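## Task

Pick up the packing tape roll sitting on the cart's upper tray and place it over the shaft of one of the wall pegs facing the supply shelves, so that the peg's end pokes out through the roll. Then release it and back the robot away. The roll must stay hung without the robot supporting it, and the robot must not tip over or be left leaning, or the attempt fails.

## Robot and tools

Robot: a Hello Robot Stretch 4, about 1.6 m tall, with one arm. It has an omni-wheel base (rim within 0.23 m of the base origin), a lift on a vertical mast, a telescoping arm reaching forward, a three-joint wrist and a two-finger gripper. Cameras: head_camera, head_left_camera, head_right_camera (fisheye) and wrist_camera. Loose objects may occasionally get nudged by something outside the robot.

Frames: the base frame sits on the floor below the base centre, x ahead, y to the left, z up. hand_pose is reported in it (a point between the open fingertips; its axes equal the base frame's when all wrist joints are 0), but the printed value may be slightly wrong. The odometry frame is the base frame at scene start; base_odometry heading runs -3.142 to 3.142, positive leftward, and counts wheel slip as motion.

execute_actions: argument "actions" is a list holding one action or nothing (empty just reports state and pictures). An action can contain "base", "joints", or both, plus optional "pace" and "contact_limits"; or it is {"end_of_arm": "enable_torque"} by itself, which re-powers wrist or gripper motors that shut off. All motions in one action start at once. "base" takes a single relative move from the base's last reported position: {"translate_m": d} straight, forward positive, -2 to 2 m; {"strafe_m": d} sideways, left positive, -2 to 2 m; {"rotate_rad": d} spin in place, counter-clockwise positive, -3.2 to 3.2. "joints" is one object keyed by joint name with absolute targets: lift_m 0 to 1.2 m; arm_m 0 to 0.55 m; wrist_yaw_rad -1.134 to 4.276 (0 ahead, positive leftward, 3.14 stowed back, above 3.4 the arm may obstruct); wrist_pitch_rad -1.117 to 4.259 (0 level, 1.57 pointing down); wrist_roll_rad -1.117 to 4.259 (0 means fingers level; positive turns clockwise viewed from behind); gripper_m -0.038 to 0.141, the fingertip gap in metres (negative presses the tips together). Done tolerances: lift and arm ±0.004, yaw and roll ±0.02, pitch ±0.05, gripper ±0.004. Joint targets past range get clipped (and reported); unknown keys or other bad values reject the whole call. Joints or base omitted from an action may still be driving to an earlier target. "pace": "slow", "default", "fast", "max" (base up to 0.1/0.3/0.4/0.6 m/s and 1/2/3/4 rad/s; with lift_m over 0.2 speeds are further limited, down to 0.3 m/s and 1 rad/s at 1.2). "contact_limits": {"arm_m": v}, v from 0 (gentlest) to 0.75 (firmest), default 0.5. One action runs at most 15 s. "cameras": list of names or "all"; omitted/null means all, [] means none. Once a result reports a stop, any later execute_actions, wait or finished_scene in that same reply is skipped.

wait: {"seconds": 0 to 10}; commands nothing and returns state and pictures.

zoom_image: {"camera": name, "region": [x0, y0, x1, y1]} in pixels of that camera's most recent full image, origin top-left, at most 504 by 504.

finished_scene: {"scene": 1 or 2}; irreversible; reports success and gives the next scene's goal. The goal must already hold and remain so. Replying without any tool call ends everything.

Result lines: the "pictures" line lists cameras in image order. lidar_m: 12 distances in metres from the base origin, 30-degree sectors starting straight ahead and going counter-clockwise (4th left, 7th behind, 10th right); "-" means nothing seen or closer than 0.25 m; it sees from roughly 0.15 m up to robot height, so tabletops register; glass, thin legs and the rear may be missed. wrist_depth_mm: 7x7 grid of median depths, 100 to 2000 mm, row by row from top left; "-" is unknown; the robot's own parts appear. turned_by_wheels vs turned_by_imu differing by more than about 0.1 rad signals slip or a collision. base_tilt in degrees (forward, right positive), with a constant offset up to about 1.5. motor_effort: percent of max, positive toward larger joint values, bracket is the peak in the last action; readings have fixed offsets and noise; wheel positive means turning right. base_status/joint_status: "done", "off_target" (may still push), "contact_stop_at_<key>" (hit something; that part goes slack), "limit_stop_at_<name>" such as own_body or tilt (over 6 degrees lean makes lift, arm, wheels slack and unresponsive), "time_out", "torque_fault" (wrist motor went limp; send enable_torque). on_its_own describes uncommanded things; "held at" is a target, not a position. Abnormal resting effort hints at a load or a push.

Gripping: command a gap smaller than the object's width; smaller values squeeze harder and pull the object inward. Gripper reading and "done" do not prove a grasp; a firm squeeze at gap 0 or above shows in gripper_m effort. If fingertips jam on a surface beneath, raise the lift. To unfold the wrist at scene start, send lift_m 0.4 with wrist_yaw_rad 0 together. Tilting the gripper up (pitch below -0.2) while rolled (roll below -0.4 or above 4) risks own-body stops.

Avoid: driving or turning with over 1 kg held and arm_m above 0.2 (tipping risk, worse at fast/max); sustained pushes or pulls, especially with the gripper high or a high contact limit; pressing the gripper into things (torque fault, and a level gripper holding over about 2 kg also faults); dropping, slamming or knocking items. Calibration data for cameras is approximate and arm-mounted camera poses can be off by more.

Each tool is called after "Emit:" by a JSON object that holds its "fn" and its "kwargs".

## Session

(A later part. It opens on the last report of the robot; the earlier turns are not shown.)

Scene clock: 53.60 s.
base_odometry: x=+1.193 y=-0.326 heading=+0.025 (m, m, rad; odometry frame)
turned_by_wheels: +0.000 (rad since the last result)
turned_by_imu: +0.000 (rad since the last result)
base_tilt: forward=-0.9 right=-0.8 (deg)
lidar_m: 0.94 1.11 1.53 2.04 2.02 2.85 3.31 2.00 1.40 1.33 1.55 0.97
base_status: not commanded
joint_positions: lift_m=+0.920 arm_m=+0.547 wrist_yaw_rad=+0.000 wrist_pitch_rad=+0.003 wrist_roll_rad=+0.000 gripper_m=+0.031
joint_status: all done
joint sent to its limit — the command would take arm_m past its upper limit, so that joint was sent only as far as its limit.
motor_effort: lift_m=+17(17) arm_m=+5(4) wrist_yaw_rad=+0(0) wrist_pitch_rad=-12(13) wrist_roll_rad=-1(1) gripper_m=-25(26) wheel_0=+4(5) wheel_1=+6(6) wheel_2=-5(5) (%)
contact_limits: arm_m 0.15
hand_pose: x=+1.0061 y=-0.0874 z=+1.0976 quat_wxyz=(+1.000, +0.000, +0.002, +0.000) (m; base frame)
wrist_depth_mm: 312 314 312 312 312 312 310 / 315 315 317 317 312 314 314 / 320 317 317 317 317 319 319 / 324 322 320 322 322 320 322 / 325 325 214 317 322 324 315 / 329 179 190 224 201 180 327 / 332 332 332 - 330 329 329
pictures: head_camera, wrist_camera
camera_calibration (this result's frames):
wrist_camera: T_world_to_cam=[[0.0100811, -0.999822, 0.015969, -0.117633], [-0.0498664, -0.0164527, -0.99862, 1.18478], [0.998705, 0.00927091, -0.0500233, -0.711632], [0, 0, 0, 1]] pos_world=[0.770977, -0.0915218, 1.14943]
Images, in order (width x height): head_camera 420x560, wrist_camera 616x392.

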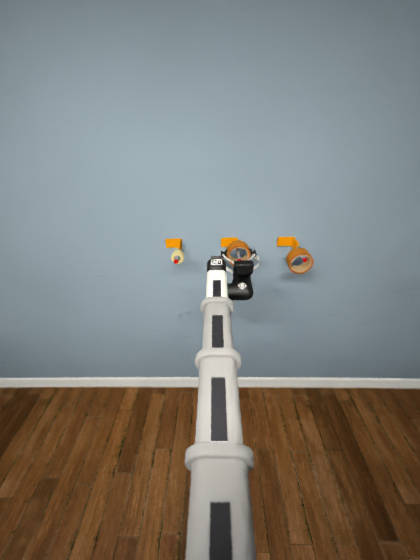

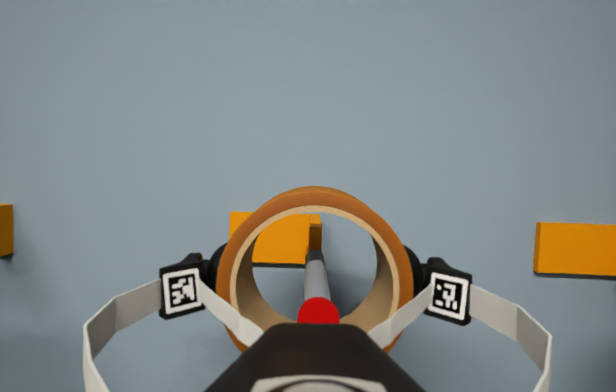

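Emit:
{"fn": "execute_actions", "kwargs": {"actions": [{"base":{"translate_m":0.025},"pace":"slow"}], "cameras": []}}

Emit:
{"fn": "execute_actions", "kwargs": {"actions": [{"joints":{"lift_m":0.90},"pace":"slow"}], "cameras": ["wrist_camera"]}}

Emit:
{"fn": "execute_actions", "kwargs": {"actions": [{"joints":{"gripper_m":0.141}}], "cameras": []}}

Emit:
{"fn": "execute_actions", "kwargs": {"actions": [{"joints":{"arm_m":0.2}}], "cameras": ["head_camera","wrist_camera"]}}

Scene clock: 56.47 s.
base_odometry: x=+1.218 y=-0.325 heading=+0.025 (m, m, rad; odometry frame)
turned_by_wheels: +0.000 (rad since the last result)
turned_by_imu: +0.001 (rad since the last result)
base_tilt: forward=-0.9 right=-0.7 (deg)
lidar_m: 0.94 1.10 1.50 2.05 2.04 2.84 3.33 2.02 1.40 1.34 1.50 0.94
base_status: done
joint_positions: lift_m=+0.920 arm_m=+0.547 wrist_yaw_rad=+0.000 wrist_pitch_rad=+0.003 wrist_roll_rad=+0.000 gripper_m=+0.031
joint_status: not commanded
motor_effort: lift_m=+17(17) arm_m=+5(5) wrist_yaw_rad=+1(0) wrist_pitch_rad=-12(12) wrist_roll_rad=-2(1) gripper_m=-25(27) wheel_0=+4(9) wheel_1=+6(3) wheel_2=-5(9) (%)
hand_pose: x=+1.0061 y=-0.0874 z=+1.0976 quat_wxyz=(+1.000, +0.000, +0.002, +0.000) (m; base frame)
wrist_depth_mm: 290 287 289 289 287 287 286 / 291 291 291 291 291 289 290 / 294 294 294 293 293 294 293 / 297 297 296 294 296 296 296 / 300 301 214 293 297 298 293 / 304 178 190 225 200 179 301 / 306 307 306 - 303 304 304
pictures: none
No camera images: the call's "cameras" was empty. Leave "cameras" out to get every camera's image.

Scene clock: 57.40 s.
base_odometry: x=+1.218 y=-0.325 heading=+0.025 (m, m, rad; odometry frame)
turned_by_wheels: +0.000 (rad since the last result)
turned_by_imu: +0.000 (rad since the last result)
base_tilt: forward=-1.0 right=-0.8 (deg)
lidar_m: 0.91 1.10 1.51 2.04 2.04 2.87 3.32 2.02 1.38 1.34 1.49 0.95
base_status: not commanded
joint_positions: lift_m=+0.900 arm_m=+0.547 wrist_yaw_rad=+0.000 wrist_pitch_rad=+0.001 wrist_roll_rad=+0.000 gripper_m=+0.031
joint_status: all done
motor_effort: lift_m=+15(13) arm_m=+4(5) wrist_yaw_rad=+1(0) wrist_pitch_rad=-4(12) wrist_roll_rad=-1(1) gripper_m=-25(24) wheel_0=+5(4) wheel_1=+5(6) wheel_2=-6(5) (%)
hand_pose: x=+1.0061 y=-0.0874 z=+1.0785 quat_wxyz=(+1.000, +0.000, +0.000, +0.000) (m; base frame)
wrist_depth_mm: 289 290 290 287 287 286 287 / 293 290 291 290 290 290 290 / 294 294 294 294 293 293 293 / 297 298 296 290 296 294 297 / 300 301 214 291 297 297 300 / 303 178 189 122 194 181 301 / 306 304 304 - 304 303 303
pictures: wrist_camera
camera_calibration (this result's frames):
wrist_camera: T_world_to_cam=[[0.0100382, -0.999822, 0.0159951, -0.117313], [-0.0472107, -0.016452, -0.998749, 1.16317], [0.998835, 0.00927053, -0.0473675, -0.715615], [0, 0, 0, 1]] pos_world=[0.770873, -0.0915218, 1.1297]
Images, in order (width x height): wrist_camera 616x392.

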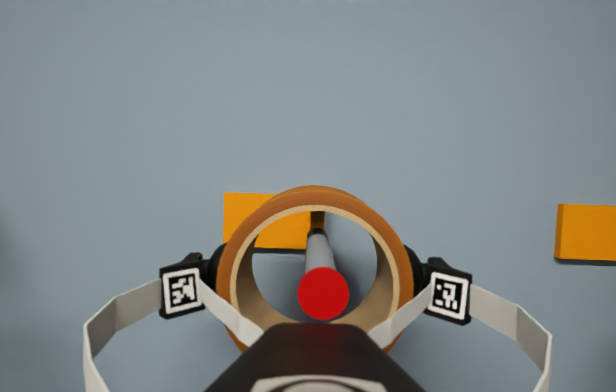

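Scene clock: 59.50 s.
base_odometry: x=+1.218 y=-0.325 heading=+0.025 (m, m, rad; odometry frame)
turned_by_wheels: +0.000 (rad since the last result)
turned_by_imu: +0.000 (rad since the last result)
base_tilt: forward=-0.9 right=-0.7 (deg)
lidar_m: 0.93 1.09 1.50 2.04 2.03 2.86 3.34 2.03 1.38 1.34 1.49 0.93
base_status: not commanded
joint_positions: lift_m=+0.900 arm_m=+0.547 wrist_yaw_rad=+0.000 wrist_pitch_rad=+0.002 wrist_roll_rad=+0.000 gripper_m=+0.141
joint_status: all done
motor_effort: lift_m=+16(16) arm_m=+5(4) wrist_yaw_rad=-1(0) wrist_pitch_rad=-10(9) wrist_roll_rad=-1(1) gripper_m=-1(27) wheel_0=+5(5) wheel_1=+6(6) wheel_2=-5(5) (%)
hand_pose: x=+1.0061 y=-0.0874 z=+1.0779 quat_wxyz=(+1.000, +0.000, +0.001, +0.000) (m; base frame)
wrist_depth_mm: 289 289 287 289 287 287 289 / 291 291 290 290 291 291 289 / 294 291 293 294 293 293 290 / 298 298 296 220 296 296 294 / 301 300 297 291 298 298 298 / 303 301 235 122 206 301 300 / 307 306 303 - 304 304 303
pictures: none
No camera images: the call's "cameras" was empty. Leave "cameras" out to get every camera's image.

Scene clock: 61.63 s.
base_odometry: x=+1.218 y=-0.325 heading=+0.025 (m, m, rad; odometry frame)
turned_by_wheels: +0.000 (rad since the last result)
turned_by_imu: +0.000 (rad since the last result)
base_tilt: forward=-1.0 right=-0.7 (deg)
lidar_m: 0.92 1.09 1.48 2.04 2.03 2.84 3.33 2.02 1.39 1.34 1.51 0.95
base_status: not commanded
joint_positions: lift_m=+0.900 arm_m=+0.201 wrist_yaw_rad=+0.000 wrist_pitch_rad=+0.002 wrist_roll_rad=+0.000 gripper_m=+0.141
joint_status: all done
motor_effort: lift_m=+16(16) arm_m=-5(7) wrist_yaw_rad=+2(1) wrist_pitch_rad=-8(9) wrist_roll_rad=-1(1) gripper_m=-2(2) wheel_0=+4(4) wheel_1=+6(6) wheel_2=-5(6) (%)
hand_pose: x=+0.6602 y=-0.0874 z=+1.0780 quat_wxyz=(+1.000, +0.000, +0.001, +0.000) (m; base frame)
wrist_depth_mm: 621 627 627 621 627 621 634 / 627 627 634 634 627 627 621 / 647 634 640 634 640 640 647 / 647 640 647 640 640 647 634 / 654 647 654 647 647 512 647 / 661 661 661 168 647 654 654 / 668 668 668 - 661 668 661
pictures: head_camera, wrist_camera
camera_calibration (this result's frames):
wrist_camera: T_world_to_cam=[[0.00991977, -0.999823, 0.0159788, -0.113779], [-0.0488671, -0.0164452, -0.99867, 1.14733], [0.998756, 0.00912574, -0.0490216, -0.368312], [0, 0, 0, 1]] pos_world=[0.425049, -0.0915295, 1.12956]
Images, in order (width x height): head_camera 420x560, wrist_camera 616x392.

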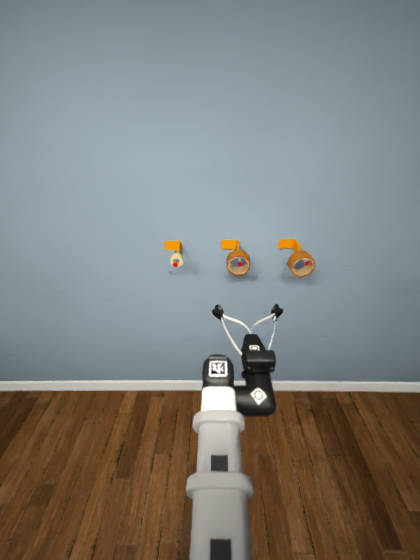

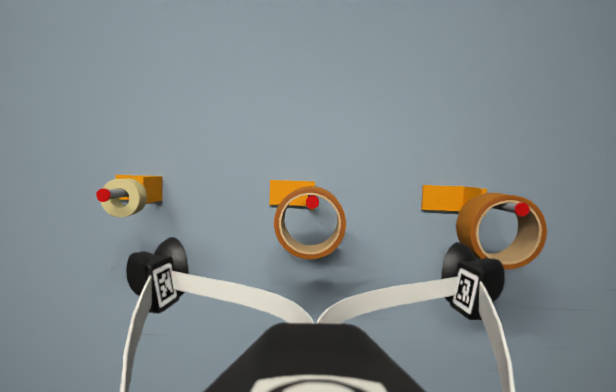

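Emit:
{"fn": "finished_scene", "kwargs": {"scene": 1}}

The scene is finished: the task was done.


## Next scene

Pick up the duct tape roll sitting on the cart's upper tray and place it over the shaft of one of the wall pegs facing the supply shelves, so that the peg's end pokes out through the roll. Then release it and back the robot away. The roll must stay hung without the robot supporting it, and the robot must not tip over or be left leaning, or the attempt fails.

Emit:
{"fn": "execute_actions", "kwargs": {"actions": []}}

Scene clock: 0.00 s.
base_odometry: x=+0.000 y=+0.000 heading=+0.000 (m, m, rad; odometry frame)
turned_by_wheels: +0.000 (rad since the last result)
turned_by_imu: +0.000 (rad since the last result)
base_tilt: forward=-0.8 right=-0.8 (deg)
lidar_m: 2.36 2.52 1.71 1.70 2.01 1.76 1.76 1.94 1.29 1.30 1.69 2.49
base_status: not commanded
joint_positions: lift_m=+0.155 arm_m=-0.002 wrist_yaw_rad=+3.077 wrist_pitch_rad=-0.007 wrist_roll_rad=+0.020 gripper_m=+0.057
joint_status: not commanded
motor_effort: lift_m=+21 arm_m=-1 wrist_yaw_rad=+1 wrist_pitch_rad=-9 wrist_roll_rad=+0 gripper_m=+1 wheel_0=+0 wheel_1=-1 wheel_2=+0 (%)
hand_pose: x=-0.1136 y=+0.1059 z=+0.3355 quat_wxyz=(+0.032, +0.004, +0.010, +0.999) (m; base frame)
wrist_depth_mm: - 141 - - - - - / 105 138 - - - - - / 112 143 248 - - - - / 142 215 - - - - - / 1863 1921 1708 1863 1808 1808 - / 1118 1098 960 1060 200 1182 1182 / 798 759 854 - 809 768 831
pictures: head_camera, head_left_camera, head_right_camera, wrist_camera
camera_calibration (this result's frames):
wrist_camera: T_world_to_cam=[[0.054658, 0.998499, -0.00336966, -0.100961], [0.0388631, -0.00549949, -0.999229, 0.380171], [-0.997749, 0.0544849, -0.0391053, 0.131455], [0, 0, 0, 1]] pos_world=[0.121902, 0.0957375, 0.384678]
Images, in order (width x height): head_camera 420x560, head_left_camera 420x672, head_right_camera 420x672, wrist_camera 616x392.

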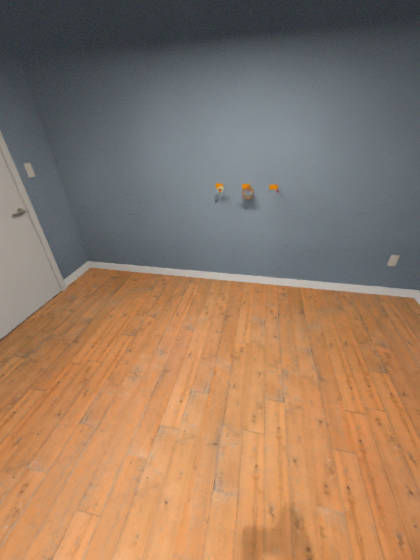

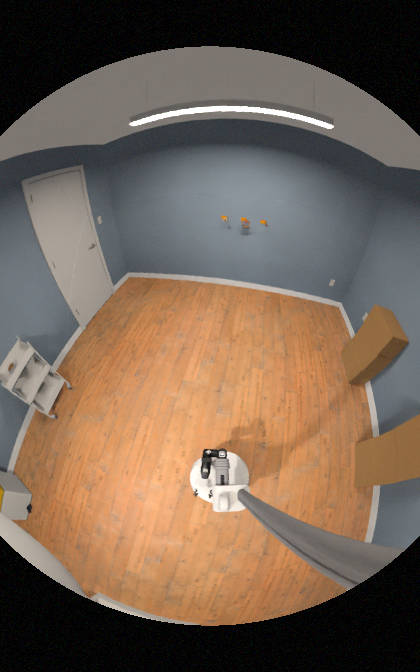

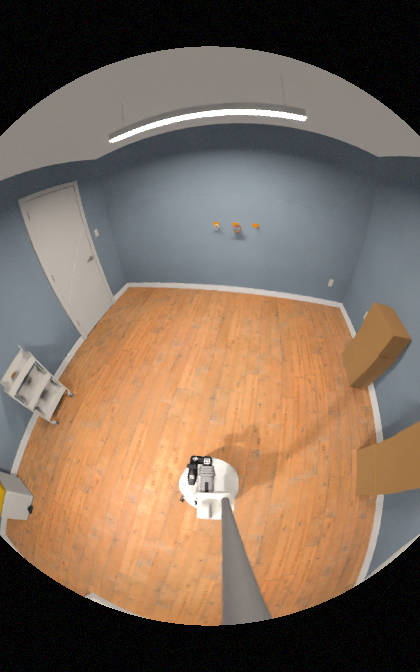

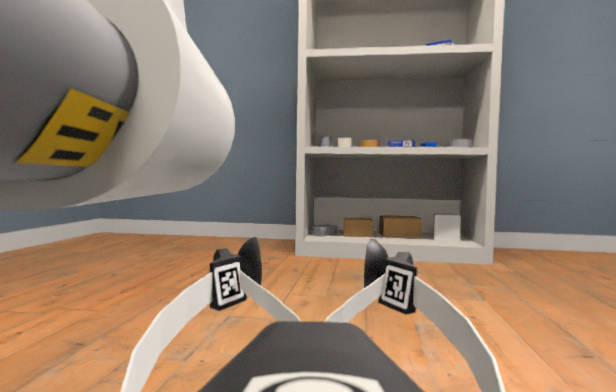

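Emit:
{"fn": "execute_actions", "kwargs": {"actions": [{"base":{"rotate_rad":1.45},"joints":{"lift_m":1.05,"wrist_yaw_rad":0,"wrist_pitch_rad":1.57,"gripper_m":0.141,"wrist_roll_rad":0}}], "cameras": ["head_camera"]}}

Scene clock: 2.67 s.
base_odometry: x=+0.000 y=+0.000 heading=+1.449 (m, m, rad; odometry frame)
turned_by_wheels: +1.449 (rad since the last result)
turned_by_imu: +1.482 (rad since the last result)
base_tilt: forward=-0.9 right=-0.7 (deg)
lidar_m: 1.71 2.03 1.81 1.76 2.10 1.66 1.31 1.67 2.55 2.39 2.68 1.77
base_status: done
joint_positions: lift_m=+0.171 arm_m=-0.002 wrist_yaw_rad=+2.702 wrist_pitch_rad=+0.371 wrist_roll_rad=+0.000 gripper_m=+0.141
joint_status: lift_m limit_stop_at_own_body (moved +0.016 of +0.895); wrist_yaw_rad limit_stop_at_own_body (moved -0.375 of -3.077); wrist_pitch_rad limit_stop_at_own_body (moved +0.379 of +1.577); the others done
on_its_own: wrist_yaw_rad is held at +2.702, not at your +0.000, since a limit_stop_at_own_body; wrist_pitch_rad is held at +0.369, not at your +1.570, since a limit_stop_at_own_body; lift_m is slack since a limit_stop_at_own_body (your +1.050 is given up); arm_m is slack since a limit_stop_at_own_body
motor_effort: lift_m=+21(29) arm_m=+0(1) wrist_yaw_rad=+1(5) wrist_pitch_rad=-8(8) wrist_roll_rad=-2(2) gripper_m=-1(2) wheel_0=-5(10) wheel_1=-5(13) wheel_2=-3(9) (%)
hand_pose: x=-0.0375 y=+0.1935 z=+0.2445 quat_wxyz=(+0.214, -0.180, +0.040, +0.959) (m; base frame)
wrist_depth_mm: 1160 1229 1576 1661 1756 1921 - / 1205 1281 1661 1756 1863 - - / 1205 1255 1281 1308 1336 1366 1397 / 866 878 891 904 917 931 946 / 293 281 683 683 691 699 715 / 236 228 222 167 521 521 574 / 198 199 206 - 473 473 484
pictures: head_camera
Images, in order (width x height): head_camera 420x560.

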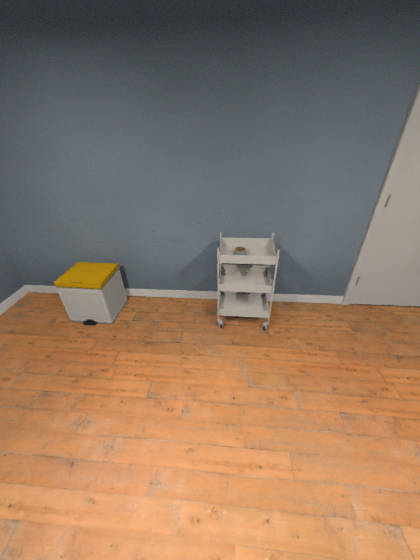

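Emit:
{"fn": "execute_actions", "kwargs": {"actions": [{"joints":{"lift_m":1.05,"wrist_pitch_rad":0}}], "cameras": []}}

Emit:
{"fn": "execute_actions", "kwargs": {"actions": [{"base":{"translate_m":0.9},"joints":{"wrist_yaw_rad":0,"wrist_pitch_rad":1.57}}], "cameras": ["head_camera"]}}

Scene clock: 7.60 s.
base_odometry: x=+0.000 y=+0.000 heading=+1.449 (m, m, rad; odometry frame)
turned_by_wheels: +0.000 (rad since the last result)
turned_by_imu: +0.001 (rad since the last result)
base_tilt: forward=-0.8 right=-0.6 (deg)
lidar_m: 1.72 2.00 1.80 1.75 2.10 1.65 1.32 1.68 2.53 2.39 2.68 1.76
base_status: not commanded
joint_positions: lift_m=+1.050 arm_m=-0.002 wrist_yaw_rad=+2.702 wrist_pitch_rad=+0.002 wrist_roll_rad=+0.000 gripper_m=+0.141
joint_status: all done
on_its_own: wrist_yaw_rad is held at +2.702, not at your +0.000, since a limit_stop_at_own_body; arm_m is slack since a limit_stop_at_own_body
motor_effort: lift_m=+25(27) arm_m=+0(0) wrist_yaw_rad=+1(1) wrist_pitch_rad=-10(16) wrist_roll_rad=-2(2) gripper_m=-2(4) wheel_0=-5(5) wheel_1=-5(5) wheel_2=-4(4) (%)
hand_pose: x=-0.0553 y=+0.2018 z=+1.2272 quat_wxyz=(+0.218, -0.001, +0.000, +0.976) (m; base frame)
wrist_depth_mm: 1464 1537 1661 1808 1983 - - / 1464 1618 1661 1808 1983 - - / 1499 1576 1708 1808 - - - / 1464 1576 1708 1863 - - - / 1499 1576 1708 1863 - - - / 1397 1336 1708 1808 - - - / 1281 1366 1708 - - - -
pictures: none
No camera images: the call's "cameras" was empty. Leave "cameras" out to get every camera's image.

Scene clock: 12.10 s.
base_odometry: x=+0.109 y=+0.893 heading=+1.450 (m, m, rad; odometry frame)
turned_by_wheels: +0.001 (rad since the last result)
turned_by_imu: -0.004 (rad since the last result)
base_tilt: forward=-0.9 right=-0.7 (deg)
lidar_m: 0.82 1.31 1.30 1.70 1.81 2.59 2.19 2.51 2.61 2.57 1.64 0.82
base_status: done
joint_positions: lift_m=+1.050 arm_m=-0.002 wrist_yaw_rad=+0.000 wrist_pitch_rad=+1.570 wrist_roll_rad=+0.000 gripper_m=+0.141
joint_status: all done
on_its_own: arm_m is slack since a limit_stop_at_own_body
motor_effort: lift_m=+24(25) arm_m=+0(0) wrist_yaw_rad=+0(3) wrist_pitch_rad=-2(8) wrist_roll_rad=-1(2) gripper_m=-1(2) wheel_0=+6(10) wheel_1=+5(11) wheel_2=-3(13) (%)
hand_pose: x=+0.1689 y=-0.0874 z=+0.9395 quat_wxyz=(+0.707, +0.000, +0.707, +0.000) (m; base frame)
wrist_depth_mm: 1160 1138 1138 1118 1118 1138 1118 / 1160 1138 1138 1160 1138 1138 1138 / 1160 1160 1160 1160 1160 1138 1138 / 1160 1160 1138 946 1138 1160 1138 / 1182 1160 960 960 1160 1160 1160 / 1182 1182 976 167 1182 1182 1160 / 1205 1205 1182 - 1182 1160 1182
pictures: head_camera
Images, in order (width x height): head_camera 420x560.

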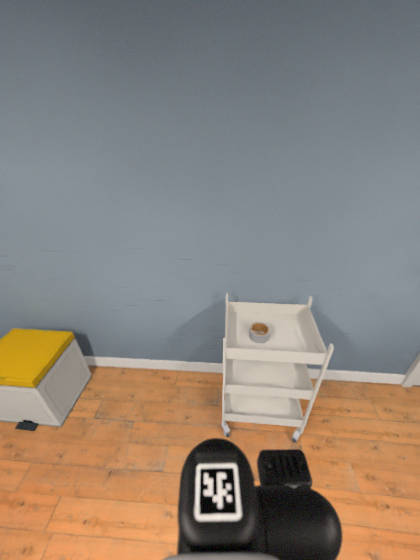

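Emit:
{"fn": "execute_actions", "kwargs": {"actions": [{"base":{"rotate_rad":-0.03}}], "cameras": []}}

Emit:
{"fn": "execute_actions", "kwargs": {"actions": [{"base":{"strafe_m":-0.085}}], "cameras": []}}

Emit:
{"fn": "execute_actions", "kwargs": {"actions": [{"base":{"translate_m":0.38},"joints":{"arm_m":0.37,"lift_m":0.95}}], "cameras": ["wrist_camera"]}}

Scene clock: 14.23 s.
base_odometry: x=+0.109 y=+0.893 heading=+1.421 (m, m, rad; odometry frame)
turned_by_wheels: -0.029 (rad since the last result)
turned_by_imu: -0.029 (rad since the last result)
base_tilt: forward=-1.0 right=-0.7 (deg)
lidar_m: 0.82 1.30 1.30 1.69 1.78 2.59 2.18 2.49 2.55 2.52 1.68 0.83
base_status: done
joint_positions: lift_m=+1.050 arm_m=-0.002 wrist_yaw_rad=+0.000 wrist_pitch_rad=+1.570 wrist_roll_rad=+0.000 gripper_m=+0.141
joint_status: not commanded
on_its_own: arm_m is slack since a limit_stop_at_own_body
motor_effort: lift_m=+24(24) arm_m=+0(0) wrist_yaw_rad=-1(0) wrist_pitch_rad=-2(3) wrist_roll_rad=-2(1) gripper_m=-1(1) wheel_0=+5(7) wheel_1=+5(12) wheel_2=+3(6) (%)
hand_pose: x=+0.1689 y=-0.0874 z=+0.9395 quat_wxyz=(+0.707, +0.000, +0.707, +0.000) (m; base frame)
wrist_depth_mm: 1160 1138 1138 1118 1138 1138 1118 / 1118 1138 1138 1138 1138 1118 1118 / 1160 1138 1160 1160 1138 1138 1138 / 1160 1160 1160 946 1138 1138 1138 / 1182 1182 960 946 1160 1160 1160 / 1182 1160 976 167 1182 1160 1160 / 1205 1205 1160 - 1182 1160 1182
pictures: none
No camera images: the call's "cameras" was empty. Leave "cameras" out to get every camera's image.

Scene clock: 15.60 s.
base_odometry: x=+0.193 y=+0.880 heading=+1.421 (m, m, rad; odometry frame)
turned_by_wheels: +0.000 (rad since the last result)
turned_by_imu: +0.000 (rad since the last result)
base_tilt: forward=-0.9 right=-0.8 (deg)
lidar_m: 0.81 1.32 1.33 1.78 1.91 2.59 2.18 2.46 2.44 2.49 1.65 0.83
base_status: done
joint_positions: lift_m=+1.050 arm_m=-0.002 wrist_yaw_rad=+0.000 wrist_pitch_rad=+1.570 wrist_roll_rad=+0.000 gripper_m=+0.141
joint_status: not commanded
on_its_own: arm_m is slack since a limit_stop_at_own_body
motor_effort: lift_m=+24(24) arm_m=+0(0) wrist_yaw_rad=+0(0) wrist_pitch_rad=-3(4) wrist_roll_rad=+0(1) gripper_m=+0(0) wheel_0=+4(13) wheel_1=-4(13) wheel_2=+0(3) (%)
hand_pose: x=+0.1689 y=-0.0874 z=+0.9395 quat_wxyz=(+0.707, +0.000, +0.707, +0.000) (m; base frame)
wrist_depth_mm: 1118 1138 1138 1138 1118 1118 1118 / 1138 1160 1118 1138 1138 1118 1118 / 1138 1160 1160 1138 1138 1138 1138 / 1160 1160 1138 946 1160 1138 1138 / 1182 1182 960 946 1160 1160 1160 / 1182 1160 976 167 1160 1160 1160 / 1205 1205 1182 - 1182 1182 1182
pictures: none
No camera images: the call's "cameras" was empty. Leave "cameras" out to get every camera's image.

Scene clock: 18.33 s.
base_odometry: x=+0.250 y=+1.256 heading=+1.421 (m, m, rad; odometry frame)
turned_by_wheels: +0.000 (rad since the last result)
turned_by_imu: -0.001 (rad since the last result)
base_tilt: forward=-0.8 right=-0.7 (deg)
lidar_m: 0.42 0.91 1.11 1.86 1.87 2.95 2.60 2.81 2.53 2.52 1.17 0.42
base_status: done
joint_positions: lift_m=+0.950 arm_m=+0.369 wrist_yaw_rad=+0.000 wrist_pitch_rad=+1.570 wrist_roll_rad=+0.000 gripper_m=+0.141
joint_status: all done
motor_effort: lift_m=+17(22) arm_m=+4(2) wrist_yaw_rad=-1(0) wrist_pitch_rad=-3(3) wrist_roll_rad=-1(1) gripper_m=-2(5) wheel_0=+3(9) wheel_1=+5(12) wheel_2=-3(13) (%)
hand_pose: x=+0.5404 y=-0.0874 z=+0.8401 quat_wxyz=(+0.707, +0.000, +0.707, +0.000) (m; base frame)
wrist_depth_mm: 866 809 394 392 392 389 389 / 1042 1042 397 397 397 394 394 / 1060 1060 402 399 399 397 397 / 1060 1078 404 402 402 399 399 / 1078 1078 407 407 407 402 404 / 1078 377 362 167 397 407 404 / 1098 1078 1098 - 373 394 404
pictures: wrist_camera
camera_calibration (this result's frames):
wrist_camera: T_world_to_cam=[[0.016201, -0.99982, -0.00991175, -0.0904212], [-0.998819, -0.0166373, 0.0456401, 0.539972], [-0.0457968, 0.00916063, -0.998909, 1.10214], [0, 0, 0, 1]] pos_world=[0.591274, -0.0915175, 1.0754]
Images, in order (width x height): wrist_camera 616x392.

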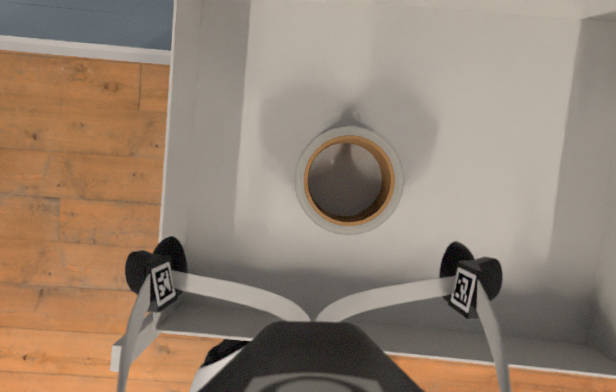

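Emit:
{"fn": "execute_actions", "kwargs": {"actions": [{"base":{"strafe_m":-0.028},"joints":{"arm_m":0.42,"lift_m":0.84}}], "cameras": ["wrist_camera"]}}

Scene clock: 20.30 s.
base_odometry: x=+0.277 y=+1.252 heading=+1.421 (m, m, rad; odometry frame)
turned_by_wheels: +0.000 (rad since the last result)
turned_by_imu: +0.000 (rad since the last result)
base_tilt: forward=-0.8 right=-0.7 (deg)
lidar_m: 0.43 0.92 1.16 1.89 1.90 2.97 2.59 2.79 2.51 2.50 1.19 0.46
base_status: done
joint_positions: lift_m=+0.840 arm_m=+0.419 wrist_yaw_rad=+0.000 wrist_pitch_rad=+1.570 wrist_roll_rad=+0.000 gripper_m=+0.141
joint_status: all done
motor_effort: lift_m=+17(17) arm_m=+4(3) wrist_yaw_rad=+1(0) wrist_pitch_rad=-2(3) wrist_roll_rad=-1(1) gripper_m=-3(2) wheel_0=+1(11) wheel_1=-3(17) wheel_2=+0(2) (%)
hand_pose: x=+0.5903 y=-0.0874 z=+0.7301 quat_wxyz=(+0.707, +0.000, +0.707, +0.000) (m; base frame)
wrist_depth_mm: 603 287 287 286 286 285 283 / 931 291 290 289 289 287 286 / 946 293 293 291 291 290 289 / 946 296 296 293 293 291 291 / 267 283 298 296 294 294 296 / 272 301 300 167 281 296 296 / 279 303 303 - 301 300 300
pictures: wrist_camera
camera_calibration (this result's frames):
wrist_camera: T_world_to_cam=[[0.0160244, -0.999822, -0.00991445, -0.0922136], [-0.998815, -0.0164625, 0.0458086, 0.59471], [-0.0459637, 0.00916864, -0.998901, 0.99466], [0, 0, 0, 1]] pos_world=[0.641201, -0.0915264, 0.96541]
Images, in order (width x height): wrist_camera 616x392.

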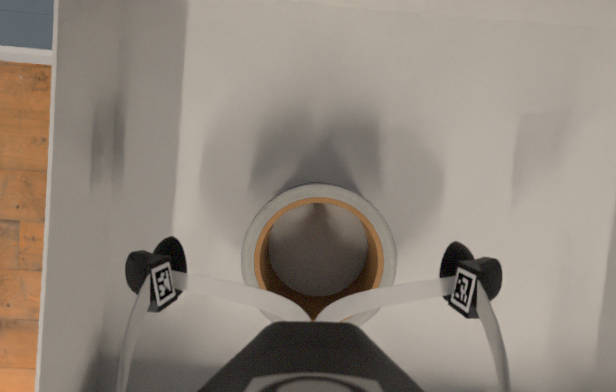

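Emit:
{"fn": "execute_actions", "kwargs": {"actions": [{"joints":{"lift_m":0.80},"pace":"slow"}], "cameras": []}}

Emit:
{"fn": "execute_actions", "kwargs": {"actions": [{"joints":{"gripper_m":0.035}}], "cameras": []}}

Emit:
{"fn": "execute_actions", "kwargs": {"actions": [{"joints":{"lift_m":0.92}}], "cameras": ["wrist_camera"]}}

Emit:
{"fn": "execute_actions", "kwargs": {"actions": [{"base":{"translate_m":-0.5},"joints":{"arm_m":0.0,"wrist_pitch_rad":0}}], "cameras": []}}

Emit:
{"fn": "execute_actions", "kwargs": {"actions": [{"base":{"rotate_rad":-1.54}}], "cameras": ["head_camera","wrist_camera"]}}

Scene clock: 22.57 s.
base_odometry: x=+0.277 y=+1.252 heading=+1.421 (m, m, rad; odometry frame)
turned_by_wheels: +0.000 (rad since the last result)
turned_by_imu: +0.000 (rad since the last result)
base_tilt: forward=-0.9 right=-0.8 (deg)
lidar_m: 0.41 0.92 1.18 1.88 1.88 2.99 2.59 2.82 2.52 2.48 1.19 0.43
base_status: not commanded
joint_positions: lift_m=+0.800 arm_m=+0.419 wrist_yaw_rad=+0.000 wrist_pitch_rad=+1.570 wrist_roll_rad=+0.000 gripper_m=+0.141
joint_status: all done
motor_effort: lift_m=+17(16) arm_m=+5(4) wrist_yaw_rad=+1(0) wrist_pitch_rad=-3(3) wrist_roll_rad=-1(1) gripper_m=-2(1) wheel_0=+2(1) wheel_1=-3(3) wheel_2=+0(0) (%)
hand_pose: x=+0.5903 y=-0.0874 z=+0.6901 quat_wxyz=(+0.707, +0.000, +0.707, +0.000) (m; base frame)
wrist_depth_mm: 213 249 249 248 247 247 245 / 216 252 251 250 249 249 248 / 220 253 253 252 252 251 250 / 224 256 255 253 253 252 252 / 229 258 257 257 255 254 254 / 233 260 233 167 211 256 256 / 239 263 262 - 259 258 258
pictures: none
No camera images: the call's "cameras" was empty. Leave "cameras" out to get every camera's image.

Scene clock: 24.63 s.
base_odometry: x=+0.277 y=+1.252 heading=+1.421 (m, m, rad; odometry frame)
turned_by_wheels: +0.000 (rad since the last result)
turned_by_imu: +0.000 (rad since the last result)
base_tilt: forward=-0.9 right=-0.7 (deg)
lidar_m: 0.41 0.93 1.19 1.91 1.88 2.97 2.60 2.84 2.54 2.48 1.15 0.43
base_status: not commanded
joint_positions: lift_m=+0.800 arm_m=+0.419 wrist_yaw_rad=+0.000 wrist_pitch_rad=+1.570 wrist_roll_rad=+0.000 gripper_m=+0.036
joint_status: all done
motor_effort: lift_m=+17(17) arm_m=+4(4) wrist_yaw_rad=+0(0) wrist_pitch_rad=-3(2) wrist_roll_rad=-1(1) gripper_m=-24(23) wheel_0=+2(1) wheel_1=-4(4) wheel_2=+0(1) (%)
hand_pose: x=+0.5903 y=-0.0874 z=+0.6900 quat_wxyz=(+0.707, +0.000, +0.707, +0.000) (m; base frame)
wrist_depth_mm: 213 250 248 248 247 246 245 / 216 251 250 249 249 248 247 / 220 254 253 252 251 250 250 / 224 256 255 226 252 253 251 / 229 257 206 257 208 255 253 / 232 181 191 258 191 179 256 / 229 263 263 - 259 259 257
pictures: none
No camera images: the call's "cameras" was empty. Leave "cameras" out to get every camera's image.

Scene clock: 26.17 s.
base_odometry: x=+0.277 y=+1.252 heading=+1.421 (m, m, rad; odometry frame)
turned_by_wheels: +0.000 (rad since the last result)
turned_by_imu: +0.000 (rad since the last result)
base_tilt: forward=-1.0 right=-0.7 (deg)
lidar_m: 0.42 0.91 1.17 1.89 1.90 2.98 2.62 2.83 2.52 2.48 1.15 0.43
base_status: not commanded
joint_positions: lift_m=+0.920 arm_m=+0.419 wrist_yaw_rad=+0.000 wrist_pitch_rad=+1.570 wrist_roll_rad=+0.000 gripper_m=+0.036
joint_status: all done
motor_effort: lift_m=+26(29) arm_m=+4(4) wrist_yaw_rad=+1(0) wrist_pitch_rad=-2(2) wrist_roll_rad=-1(1) gripper_m=-23(25) wheel_0=+1(1) wheel_1=-3(3) wheel_2=+0(0) (%)
hand_pose: x=+0.5903 y=-0.0874 z=+0.8093 quat_wxyz=(+0.707, +0.000, +0.707, +0.000) (m; base frame)
wrist_depth_mm: 699 355 353 353 345 351 340 / 1025 366 368 366 364 364 364 / 1025 370 373 370 368 366 366 / 1042 373 373 226 368 370 370 / 1060 370 206 375 208 373 373 / 1060 181 190 379 191 179 375 / 1060 359 384 - 379 382 375
pictures: wrist_camera
camera_calibration (this result's frames):
wrist_camera: T_world_to_cam=[[0.0160246, -0.999822, -0.00991412, -0.0914282], [-0.998816, -0.0164625, 0.0457882, 0.591107], [-0.0459433, 0.00916864, -0.998902, 1.07383], [0, 0, 0, 1]] pos_world=[0.641207, -0.0915264, 1.04468]
Images, in order (width x height): wrist_camera 616x392.

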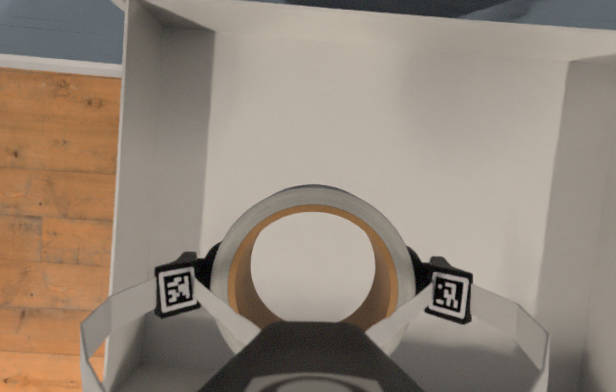

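Scene clock: 29.30 s.
base_odometry: x=+0.202 y=+0.758 heading=+1.420 (m, m, rad; odometry frame)
turned_by_wheels: +0.000 (rad since the last result)
turned_by_imu: +0.003 (rad since the last result)
base_tilt: forward=-0.9 right=-0.8 (deg)
lidar_m: 0.92 1.45 1.45 1.80 1.92 2.49 2.10 2.33 2.41 2.44 1.81 0.93
base_status: done
joint_positions: lift_m=+0.920 arm_m=+0.001 wrist_yaw_rad=+0.000 wrist_pitch_rad=+0.004 wrist_roll_rad=+0.000 gripper_m=+0.036
joint_status: all done
motor_effort: lift_m=+25(26) arm_m=-5(4) wrist_yaw_rad=+2(1) wrist_pitch_rad=-14(14) wrist_roll_rad=-1(0) gripper_m=-24(24) wheel_0=-3(8) wheel_1=-4(15) wheel_2=+3(14) (%)
hand_pose: x=+0.4602 y=-0.0875 z=+1.0967 quat_wxyz=(+1.000, +0.000, +0.002, +0.000) (m; base frame)
wrist_depth_mm: 1138 1118 1098 1098 1060 1060 1060 / 1138 1118 1098 1098 1078 1078 1042 / 1138 1138 1118 1098 1098 1060 1060 / 1160 1138 1138 1098 1098 1078 1078 / 1160 1160 205 1138 209 1098 1078 / 1182 181 191 1118 191 179 1098 / 1182 1182 1160 - 991 1118 1118
pictures: none
No camera images: the call's "cameras" was empty. Leave "cameras" out to get every camera's image.

Scene clock: 31.40 s.
base_odometry: x=+0.202 y=+0.758 heading=-0.119 (m, m, rad; odometry frame)
turned_by_wheels: -1.539 (rad since the last result)
turned_by_imu: -1.574 (rad since the last result)
base_tilt: forward=-0.9 right=-0.7 (deg)
lidar_m: 2.37 1.76 0.94 0.91 1.46 1.45 1.82 1.96 2.46 2.07 2.36 2.40
base_status: done
joint_positions: lift_m=+0.920 arm_m=+0.001 wrist_yaw_rad=+0.000 wrist_pitch_rad=+0.004 wrist_roll_rad=+0.000 gripper_m=+0.036
joint_status: not commanded
motor_effort: lift_m=+24(25) arm_m=-4(4) wrist_yaw_rad=+1(0) wrist_pitch_rad=-14(14) wrist_roll_rad=-1(0) gripper_m=-26(21) wheel_0=+4(9) wheel_1=+4(9) wheel_2=+2(9) (%)
hand_pose: x=+0.4602 y=-0.0875 z=+1.0968 quat_wxyz=(+1.000, +0.000, +0.002, +0.000) (m; base frame)
wrist_depth_mm: 1863 - - - - - - / 1808 - - - - - - / 1863 - - - - - - / 1863 - - - - - - / 1921 - 206 - 208 - - / 1921 181 190 - 192 179 - / 1808 - - - - - -
pictures: head_camera, wrist_camera
camera_calibration (this result's frames):
wrist_camera: T_world_to_cam=[[0.00982422, -0.999824, 0.0159724, -0.112079], [-0.0506869, -0.0164505, -0.998579, 1.15705], [0.998666, 0.00900067, -0.0508396, -0.165555], [0, 0, 0, 1]] pos_world=[0.225083, -0.0915356, 1.14878]
Images, in order (width x height): head_camera 420x560, wrist_camera 616x392.

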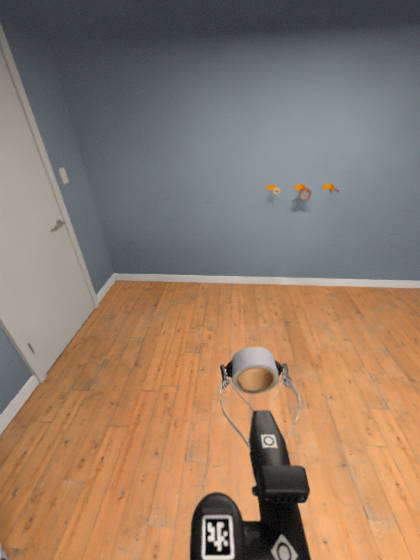

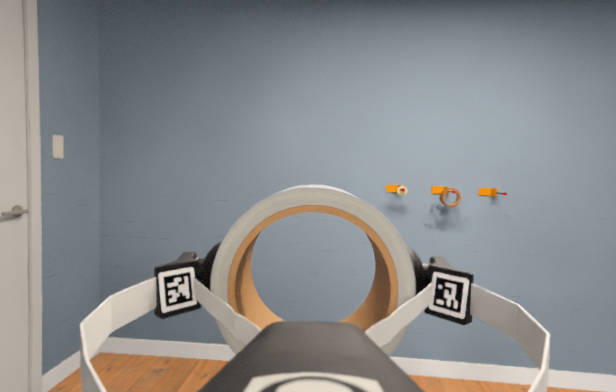

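Emit:
{"fn": "execute_actions", "kwargs": {"actions": [{"base":{"strafe_m":-1.0},"pace":"fast"}], "cameras": []}}

Emit:
{"fn": "execute_actions", "kwargs": {"actions": [{"base":{"translate_m":1.2},"pace":"fast"}], "cameras": ["head_camera","wrist_camera"]}}

Scene clock: 36.27 s.
base_odometry: x=+0.084 y=-0.235 heading=-0.119 (m, m, rad; odometry frame)
turned_by_wheels: +0.000 (rad since the last result)
turned_by_imu: +0.001 (rad since the last result)
base_tilt: forward=-1.0 right=-0.7 (deg)
lidar_m: 2.27 2.54 2.38 1.91 2.29 1.95 1.89 1.86 1.11 1.09 1.44 1.73
base_status: done
joint_positions: lift_m=+0.920 arm_m=+0.001 wrist_yaw_rad=+0.000 wrist_pitch_rad=+0.004 wrist_roll_rad=+0.000 gripper_m=+0.036
joint_status: not commanded
motor_effort: lift_m=+24(24) arm_m=-4(5) wrist_yaw_rad=+0(0) wrist_pitch_rad=-14(15) wrist_roll_rad=-1(0) gripper_m=-29(24) wheel_0=+2(14) wheel_1=-2(12) wheel_2=+0(0) (%)
hand_pose: x=+0.4602 y=-0.0874 z=+1.0968 quat_wxyz=(+1.000, +0.000, +0.002, +0.000) (m; base frame)
wrist_depth_mm: - - - - - - 1983 / - - - - - - 1921 / - - - - - - - / - - - - - - - / - - 206 - 209 - - / - 181 190 - 192 179 - / - - - - - - -
pictures: none
No camera images: the call's "cameras" was empty. Leave "cameras" out to get every camera's image.

Scene clock: 40.87 s.
base_odometry: x=+1.275 y=-0.377 heading=-0.118 (m, m, rad; odometry frame)
turned_by_wheels: +0.000 (rad since the last result)
turned_by_imu: -0.006 (rad since the last result)
base_tilt: forward=-1.0 right=-0.8 (deg)
lidar_m: 1.04 1.17 1.77 2.19 2.08 3.03 3.30 1.59 1.22 1.18 1.54 1.19
base_status: done
joint_positions: lift_m=+0.920 arm_m=+0.001 wrist_yaw_rad=+0.000 wrist_pitch_rad=+0.004 wrist_roll_rad=+0.000 gripper_m=+0.036
joint_status: not commanded
motor_effort: lift_m=+24(24) arm_m=-5(4) wrist_yaw_rad=+0(1) wrist_pitch_rad=-14(14) wrist_roll_rad=-1(1) gripper_m=-29(24) wheel_0=+4(9) wheel_1=+4(12) wheel_2=-3(11) (%)
hand_pose: x=+0.4602 y=-0.0874 z=+1.0968 quat_wxyz=(+1.000, +0.000, +0.002, +0.000) (m; base frame)
wrist_depth_mm: 960 931 917 904 891 878 866 / 960 946 931 917 904 878 878 / 976 960 946 931 904 891 878 / 991 960 946 931 917 904 891 / 991 976 206 931 209 904 891 / 1008 181 191 960 192 179 904 / 1008 976 991 - 931 931 904
pictures: head_camera, wrist_camera
camera_calibration (this result's frames):
wrist_camera: T_world_to_cam=[[0.0101054, -0.999821, 0.0159725, -0.112128], [-0.0506592, -0.0164647, -0.99858, 1.15707], [0.998665, 0.00928195, -0.0508165, -0.165544], [0, 0, 0, 1]] pos_world=[0.225072, -0.0915206, 1.1488]
Images, in order (width x height): head_camera 420x560, wrist_camera 616x392.

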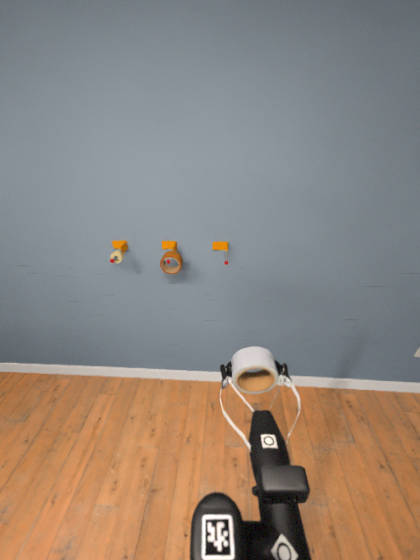

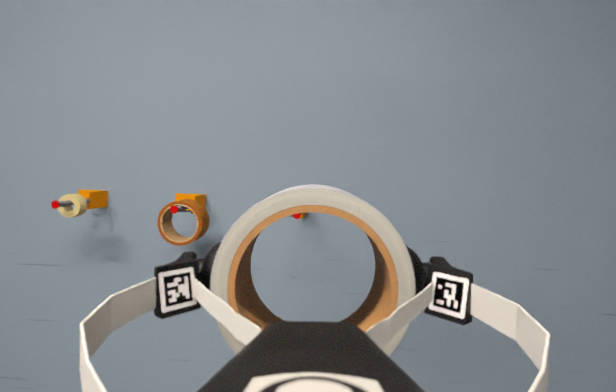

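Emit:
{"fn": "execute_actions", "kwargs": {"actions": [{"base":{"rotate_rad":-0.07},"joints":{"lift_m":0.90}}], "cameras": []}}

Emit:
{"fn": "execute_actions", "kwargs": {"actions": [{"base":{"strafe_m":0.085},"joints":{"arm_m":0.4}}], "cameras": ["wrist_camera"]}}

Scene clock: 42.77 s.
base_odometry: x=+1.275 y=-0.377 heading=-0.187 (m, m, rad; odometry frame)
turned_by_wheels: -0.069 (rad since the last result)
turned_by_imu: -0.070 (rad since the last result)
base_tilt: forward=-0.9 right=-0.8 (deg)
lidar_m: 1.04 1.10 1.72 2.23 2.10 3.04 3.31 1.67 1.53 1.18 1.57 1.23
base_status: done
joint_positions: lift_m=+0.900 arm_m=+0.001 wrist_yaw_rad=+0.000 wrist_pitch_rad=+0.004 wrist_roll_rad=+0.000 gripper_m=+0.036
joint_status: all done
motor_effort: lift_m=+18(23) arm_m=-4(4) wrist_yaw_rad=+0(1) wrist_pitch_rad=-14(15) wrist_roll_rad=-1(1) gripper_m=-26(26) wheel_0=+5(7) wheel_1=+5(5) wheel_2=+3(7) (%)
hand_pose: x=+0.4601 y=-0.0875 z=+1.0773 quat_wxyz=(+1.000, +0.000, +0.002, +0.000) (m; base frame)
wrist_depth_mm: 917 917 917 917 917 904 891 / 917 931 917 917 917 917 917 / 931 931 931 931 917 917 931 / 946 946 931 931 931 931 931 / 946 946 206 946 209 946 931 / 960 181 190 960 192 179 946 / 960 960 960 - 946 960 960
pictures: none
No camera images: the call's "cameras" was empty. Leave "cameras" out to get every camera's image.

Scene clock: 45.07 s.
base_odometry: x=+1.291 y=-0.293 heading=-0.187 (m, m, rad; odometry frame)
turned_by_wheels: +0.000 (rad since the last result)
turned_by_imu: +0.000 (rad since the last result)
base_tilt: forward=-0.8 right=-0.8 (deg)
lidar_m: 1.03 1.12 1.70 2.14 2.04 2.95 3.18 1.84 1.62 1.25 1.64 1.23
base_status: done
joint_positions: lift_m=+0.900 arm_m=+0.399 wrist_yaw_rad=+0.000 wrist_pitch_rad=+0.004 wrist_roll_rad=+0.000 gripper_m=+0.036
joint_status: all done
motor_effort: lift_m=+18(17) arm_m=+4(10) wrist_yaw_rad=+0(2) wrist_pitch_rad=-14(14) wrist_roll_rad=-1(0) gripper_m=-22(26) wheel_0=-4(13) wheel_1=+5(11) wheel_2=+0(0) (%)
hand_pose: x=+0.8586 y=-0.0874 z=+1.0773 quat_wxyz=(+1.000, +0.000, +0.002, +0.000) (m; base frame)
wrist_depth_mm: 535 530 530 530 525 525 525 / 539 535 535 539 535 535 530 / 544 539 539 539 535 539 535 / 549 549 544 539 544 544 544 / 442 554 206 549 209 549 544 / 564 181 190 554 192 180 554 / 569 564 559 - 559 559 559
pictures: wrist_camera
camera_calibration (this result's frames):
wrist_camera: T_world_to_cam=[[0.0101058, -0.999821, 0.0159734, -0.115845], [-0.0505945, -0.016465, -0.998584, 1.15778], [0.998668, 0.00928327, -0.0507519, -0.564543], [0, 0, 0, 1]] pos_world=[0.623539, -0.0915205, 1.12934]
Images, in order (width x height): wrist_camera 616x392.

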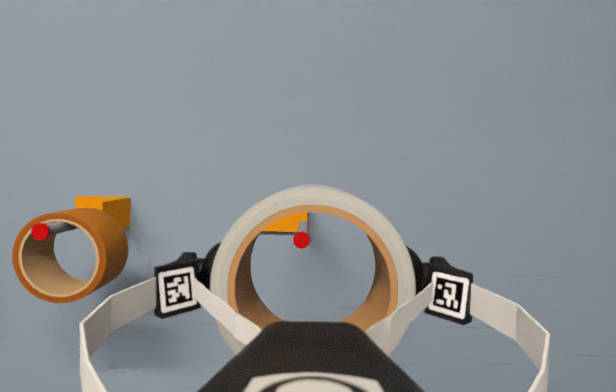

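Emit:
{"fn": "execute_actions", "kwargs": {"actions": [{"base":{"strafe_m":0.012},"joints":{"arm_m":0.55,"lift_m":0.893},"pace":"slow"}], "cameras": ["wrist_camera"]}}

Emit:
{"fn": "execute_actions", "kwargs": {"actions": [{"base":{"translate_m":0.10},"pace":"slow"}], "cameras": ["wrist_camera"]}}

Scene clock: 48.67 s.
base_odometry: x=+1.293 y=-0.282 heading=-0.187 (m, m, rad; odometry frame)
turned_by_wheels: +0.000 (rad since the last result)
turned_by_imu: +0.000 (rad since the last result)
base_tilt: forward=-0.8 right=-0.7 (deg)
lidar_m: 1.03 1.08 1.71 2.12 2.00 2.97 3.20 1.84 1.61 1.29 1.65 1.22
base_status: done
joint_positions: lift_m=+0.893 arm_m=+0.547 wrist_yaw_rad=+0.000 wrist_pitch_rad=+0.004 wrist_roll_rad=+0.000 gripper_m=+0.036
joint_status: all done
joint sent to its limit — the command would take arm_m past its upper limit, so that joint was sent only as far as its limit.
motor_effort: lift_m=+17(17) arm_m=+5(4) wrist_yaw_rad=+1(0) wrist_pitch_rad=-15(13) wrist_roll_rad=-1(1) gripper_m=-21(22) wheel_0=-4(10) wheel_1=+5(8) wheel_2=+0(2) (%)
hand_pose: x=+1.0062 y=-0.0874 z=+1.0704 quat_wxyz=(+1.000, +0.000, +0.002, +0.000) (m; base frame)
wrist_depth_mm: 389 389 387 387 387 384 384 / 392 392 392 392 389 389 387 / 397 394 394 394 397 394 392 / 399 399 399 392 397 397 397 / 340 399 206 399 209 399 399 / 301 181 191 404 192 179 404 / 413 413 410 - 407 410 407
pictures: wrist_camera
camera_calibration (this result's frames):
wrist_camera: T_world_to_cam=[[0.0100105, -0.999822, 0.0159733, -0.117156], [-0.05061, -0.0164602, -0.998583, 1.15828], [0.998668, 0.0091879, -0.0507657, -0.712223], [0, 0, 0, 1]] pos_world=[0.771068, -0.0915256, 1.12236]
Images, in order (width x height): wrist_camera 616x392.

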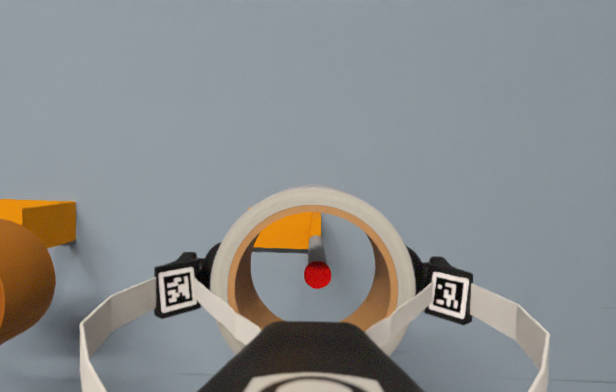

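Scene clock: 50.93 s.
base_odometry: x=+1.391 y=-0.300 heading=-0.187 (m, m, rad; odometry frame)
turned_by_wheels: +0.000 (rad since the last result)
turned_by_imu: +0.000 (rad since the last result)
base_tilt: forward=-0.8 right=-0.9 (deg)
lidar_m: 0.91 1.01 1.54 2.14 2.06 3.06 3.81 1.80 1.33 1.28 1.54 1.11
base_status: done
joint_positions: lift_m=+0.893 arm_m=+0.547 wrist_yaw_rad=+0.000 wrist_pitch_rad=+0.004 wrist_roll_rad=+0.000 gripper_m=+0.036
joint_status: not commanded
motor_effort: lift_m=+17(17) arm_m=+5(4) wrist_yaw_rad=+1(0) wrist_pitch_rad=-14(14) wrist_roll_rad=-1(1) gripper_m=-25(22) wheel_0=+5(8) wheel_1=+5(12) wheel_2=-5(9) (%)
hand_pose: x=+1.0062 y=-0.0874 z=+1.0704 quat_wxyz=(+1.000, +0.000, +0.002, +0.000) (m; base frame)
wrist_depth_mm: 291 291 291 290 290 290 289 / 296 294 294 293 293 291 290 / 297 297 297 296 296 294 294 / 300 300 298 297 298 297 297 / 304 303 206 294 209 300 300 / 307 181 190 238 191 179 303 / 310 309 309 - 307 307 306
pictures: wrist_camera
camera_calibration (this result's frames):
wrist_camera: T_world_to_cam=[[0.0100102, -0.999822, 0.0159734, -0.117156], [-0.0506099, -0.0164603, -0.998583, 1.15828], [0.998668, 0.00918761, -0.0507657, -0.712253], [0, 0, 0, 1]] pos_world=[0.771098, -0.0915256, 1.12236]
Images, in order (width x height): wrist_camera 616x392.

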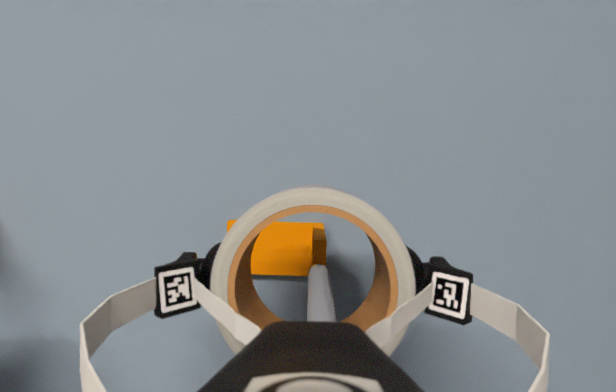

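Emit:
{"fn": "execute_actions", "kwargs": {"actions": [{"joints":{"lift_m":0.866},"pace":"slow"}], "cameras": ["wrist_camera"]}}

Emit:
{"fn": "execute_actions", "kwargs": {"actions": [{"joints":{"gripper_m":0.141}}], "cameras": []}}

Emit:
{"fn": "execute_actions", "kwargs": {"actions": [{"joints":{"arm_m":0.2}}], "cameras": ["head_camera","wrist_camera"]}}

Scene clock: 53.20 s.
base_odometry: x=+1.391 y=-0.300 heading=-0.187 (m, m, rad; odometry frame)
turned_by_wheels: +0.000 (rad since the last result)
turned_by_imu: +0.000 (rad since the last result)
base_tilt: forward=-0.8 right=-0.7 (deg)
lidar_m: 0.91 0.99 1.56 2.14 2.06 3.06 3.81 1.84 1.32 1.28 1.55 1.13
base_status: not commanded
joint_positions: lift_m=+0.867 arm_m=+0.547 wrist_yaw_rad=+0.000 wrist_pitch_rad=-0.003 wrist_roll_rad=+0.000 gripper_m=+0.036
joint_status: all done
motor_effort: lift_m=+14(18) arm_m=+4(5) wrist_yaw_rad=+0(0) wrist_pitch_rad=+7(14) wrist_roll_rad=-1(0) gripper_m=-28(26) wheel_0=+5(5) wheel_1=+5(6) wheel_2=-5(5) (%)
hand_pose: x=+1.0062 y=-0.0874 z=+1.0457 quat_wxyz=(+1.000, +0.000, -0.002, +0.000) (m; base frame)
wrist_depth_mm: 293 293 293 291 291 290 290 / 297 296 294 294 294 293 293 / 298 298 297 297 296 296 296 / 301 301 298 209 298 297 297 / 303 301 206 300 210 300 300 / 306 181 191 125 192 179 301 / 307 307 307 - 306 306 304
pictures: wrist_camera
camera_calibration (this result's frames):
wrist_camera: T_world_to_cam=[[0.00988987, -0.999822, 0.0160461, -0.116719], [-0.043192, -0.016459, -0.998931, 1.1266], [0.999018, 0.00918624, -0.0433471, -0.721653], [0, 0, 0, 1]] pos_world=[0.770759, -0.0915257, 1.09599]
Images, in order (width x height): wrist_camera 616x392.

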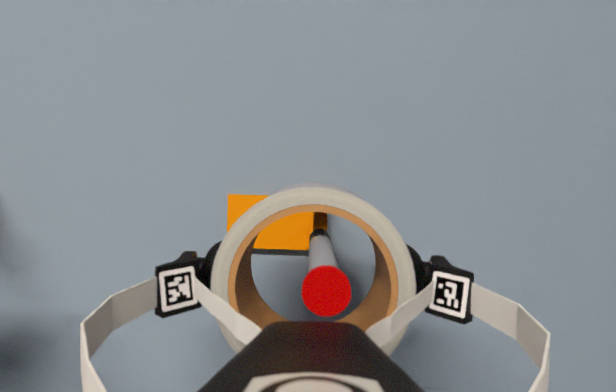

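Scene clock: 55.27 s.
base_odometry: x=+1.391 y=-0.300 heading=-0.187 (m, m, rad; odometry frame)
turned_by_wheels: +0.000 (rad since the last result)
turned_by_imu: +0.000 (rad since the last result)
base_tilt: forward=-0.7 right=-0.8 (deg)
lidar_m: 0.93 1.02 1.54 2.13 2.07 3.02 3.37 1.84 1.34 1.26 1.53 1.12
base_status: not commanded
joint_positions: lift_m=+0.866 arm_m=+0.547 wrist_yaw_rad=+0.000 wrist_pitch_rad=+0.002 wrist_roll_rad=+0.000 gripper_m=+0.141
joint_status: all done
motor_effort: lift_m=+16(17) arm_m=+4(4) wrist_yaw_rad=+1(2) wrist_pitch_rad=-10(8) wrist_roll_rad=-1(1) gripper_m=+1(25) wheel_0=+5(5) wheel_1=+5(5) wheel_2=-5(5) (%)
hand_pose: x=+1.0062 y=-0.0876 z=+1.0439 quat_wxyz=(+1.000, +0.000, +0.001, +0.000) (m; base frame)
wrist_depth_mm: 291 291 290 290 290 289 290 / 294 294 294 293 291 291 291 / 297 297 297 296 296 294 294 / 300 298 298 208 297 297 297 / 303 301 301 179 298 300 298 / 307 304 198 153 196 301 303 / 309 309 307 - 306 306 304
pictures: none
No camera images: the call's "cameras" was empty. Leave "cameras" out to get every camera's image.

Scene clock: 57.40 s.
base_odometry: x=+1.391 y=-0.300 heading=-0.187 (m, m, rad; odometry frame)
turned_by_wheels: +0.000 (rad since the last result)
turned_by_imu: +0.000 (rad since the last result)
base_tilt: forward=-0.8 right=-0.7 (deg)
lidar_m: 0.89 1.00 1.55 2.15 2.07 3.05 3.79 1.81 1.34 1.27 1.53 1.11
base_status: not commanded
joint_positions: lift_m=+0.866 arm_m=+0.201 wrist_yaw_rad=+0.000 wrist_pitch_rad=+0.002 wrist_roll_rad=+0.000 gripper_m=+0.141
joint_status: all done
motor_effort: lift_m=+17(17) arm_m=-4(3) wrist_yaw_rad=+0(2) wrist_pitch_rad=-9(10) wrist_roll_rad=-1(1) gripper_m=-1(0) wheel_0=+5(5) wheel_1=+5(5) wheel_2=-5(5) (%)
hand_pose: x=+0.6602 y=-0.0874 z=+1.0439 quat_wxyz=(+1.000, +0.000, +0.001, +0.000) (m; base frame)
wrist_depth_mm: 627 627 621 627 621 621 621 / 627 627 634 627 627 627 621 / 640 634 640 634 634 634 634 / 647 640 640 640 640 640 634 / 654 512 647 647 654 640 647 / 661 661 661 167 654 647 654 / 668 661 661 - 661 661 647
pictures: head_camera, wrist_camera
camera_calibration (this result's frames):
wrist_camera: T_world_to_cam=[[0.00991609, -0.999823, 0.0159903, -0.113245], [-0.0488946, -0.0164568, -0.998668, 1.11333], [0.998755, 0.00912105, -0.0490492, -0.369891], [0, 0, 0, 1]] pos_world=[0.424989, -0.0915291, 1.09551]
Images, in order (width x height): head_camera 420x560, wrist_camera 616x392.

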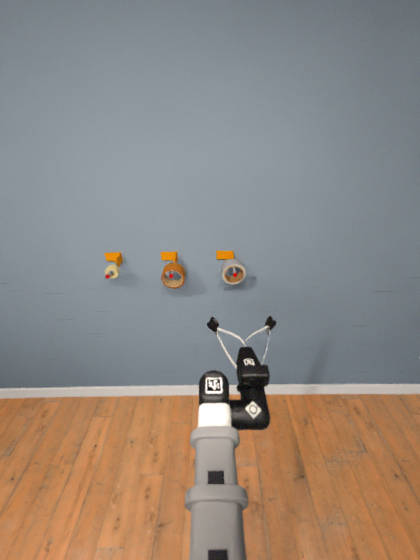

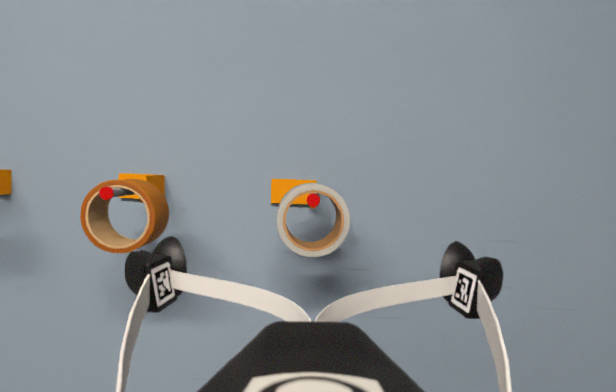

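Emit:
{"fn": "finished_scene", "kwargs": {"scene": 2}}

The scene is finished: the task was done.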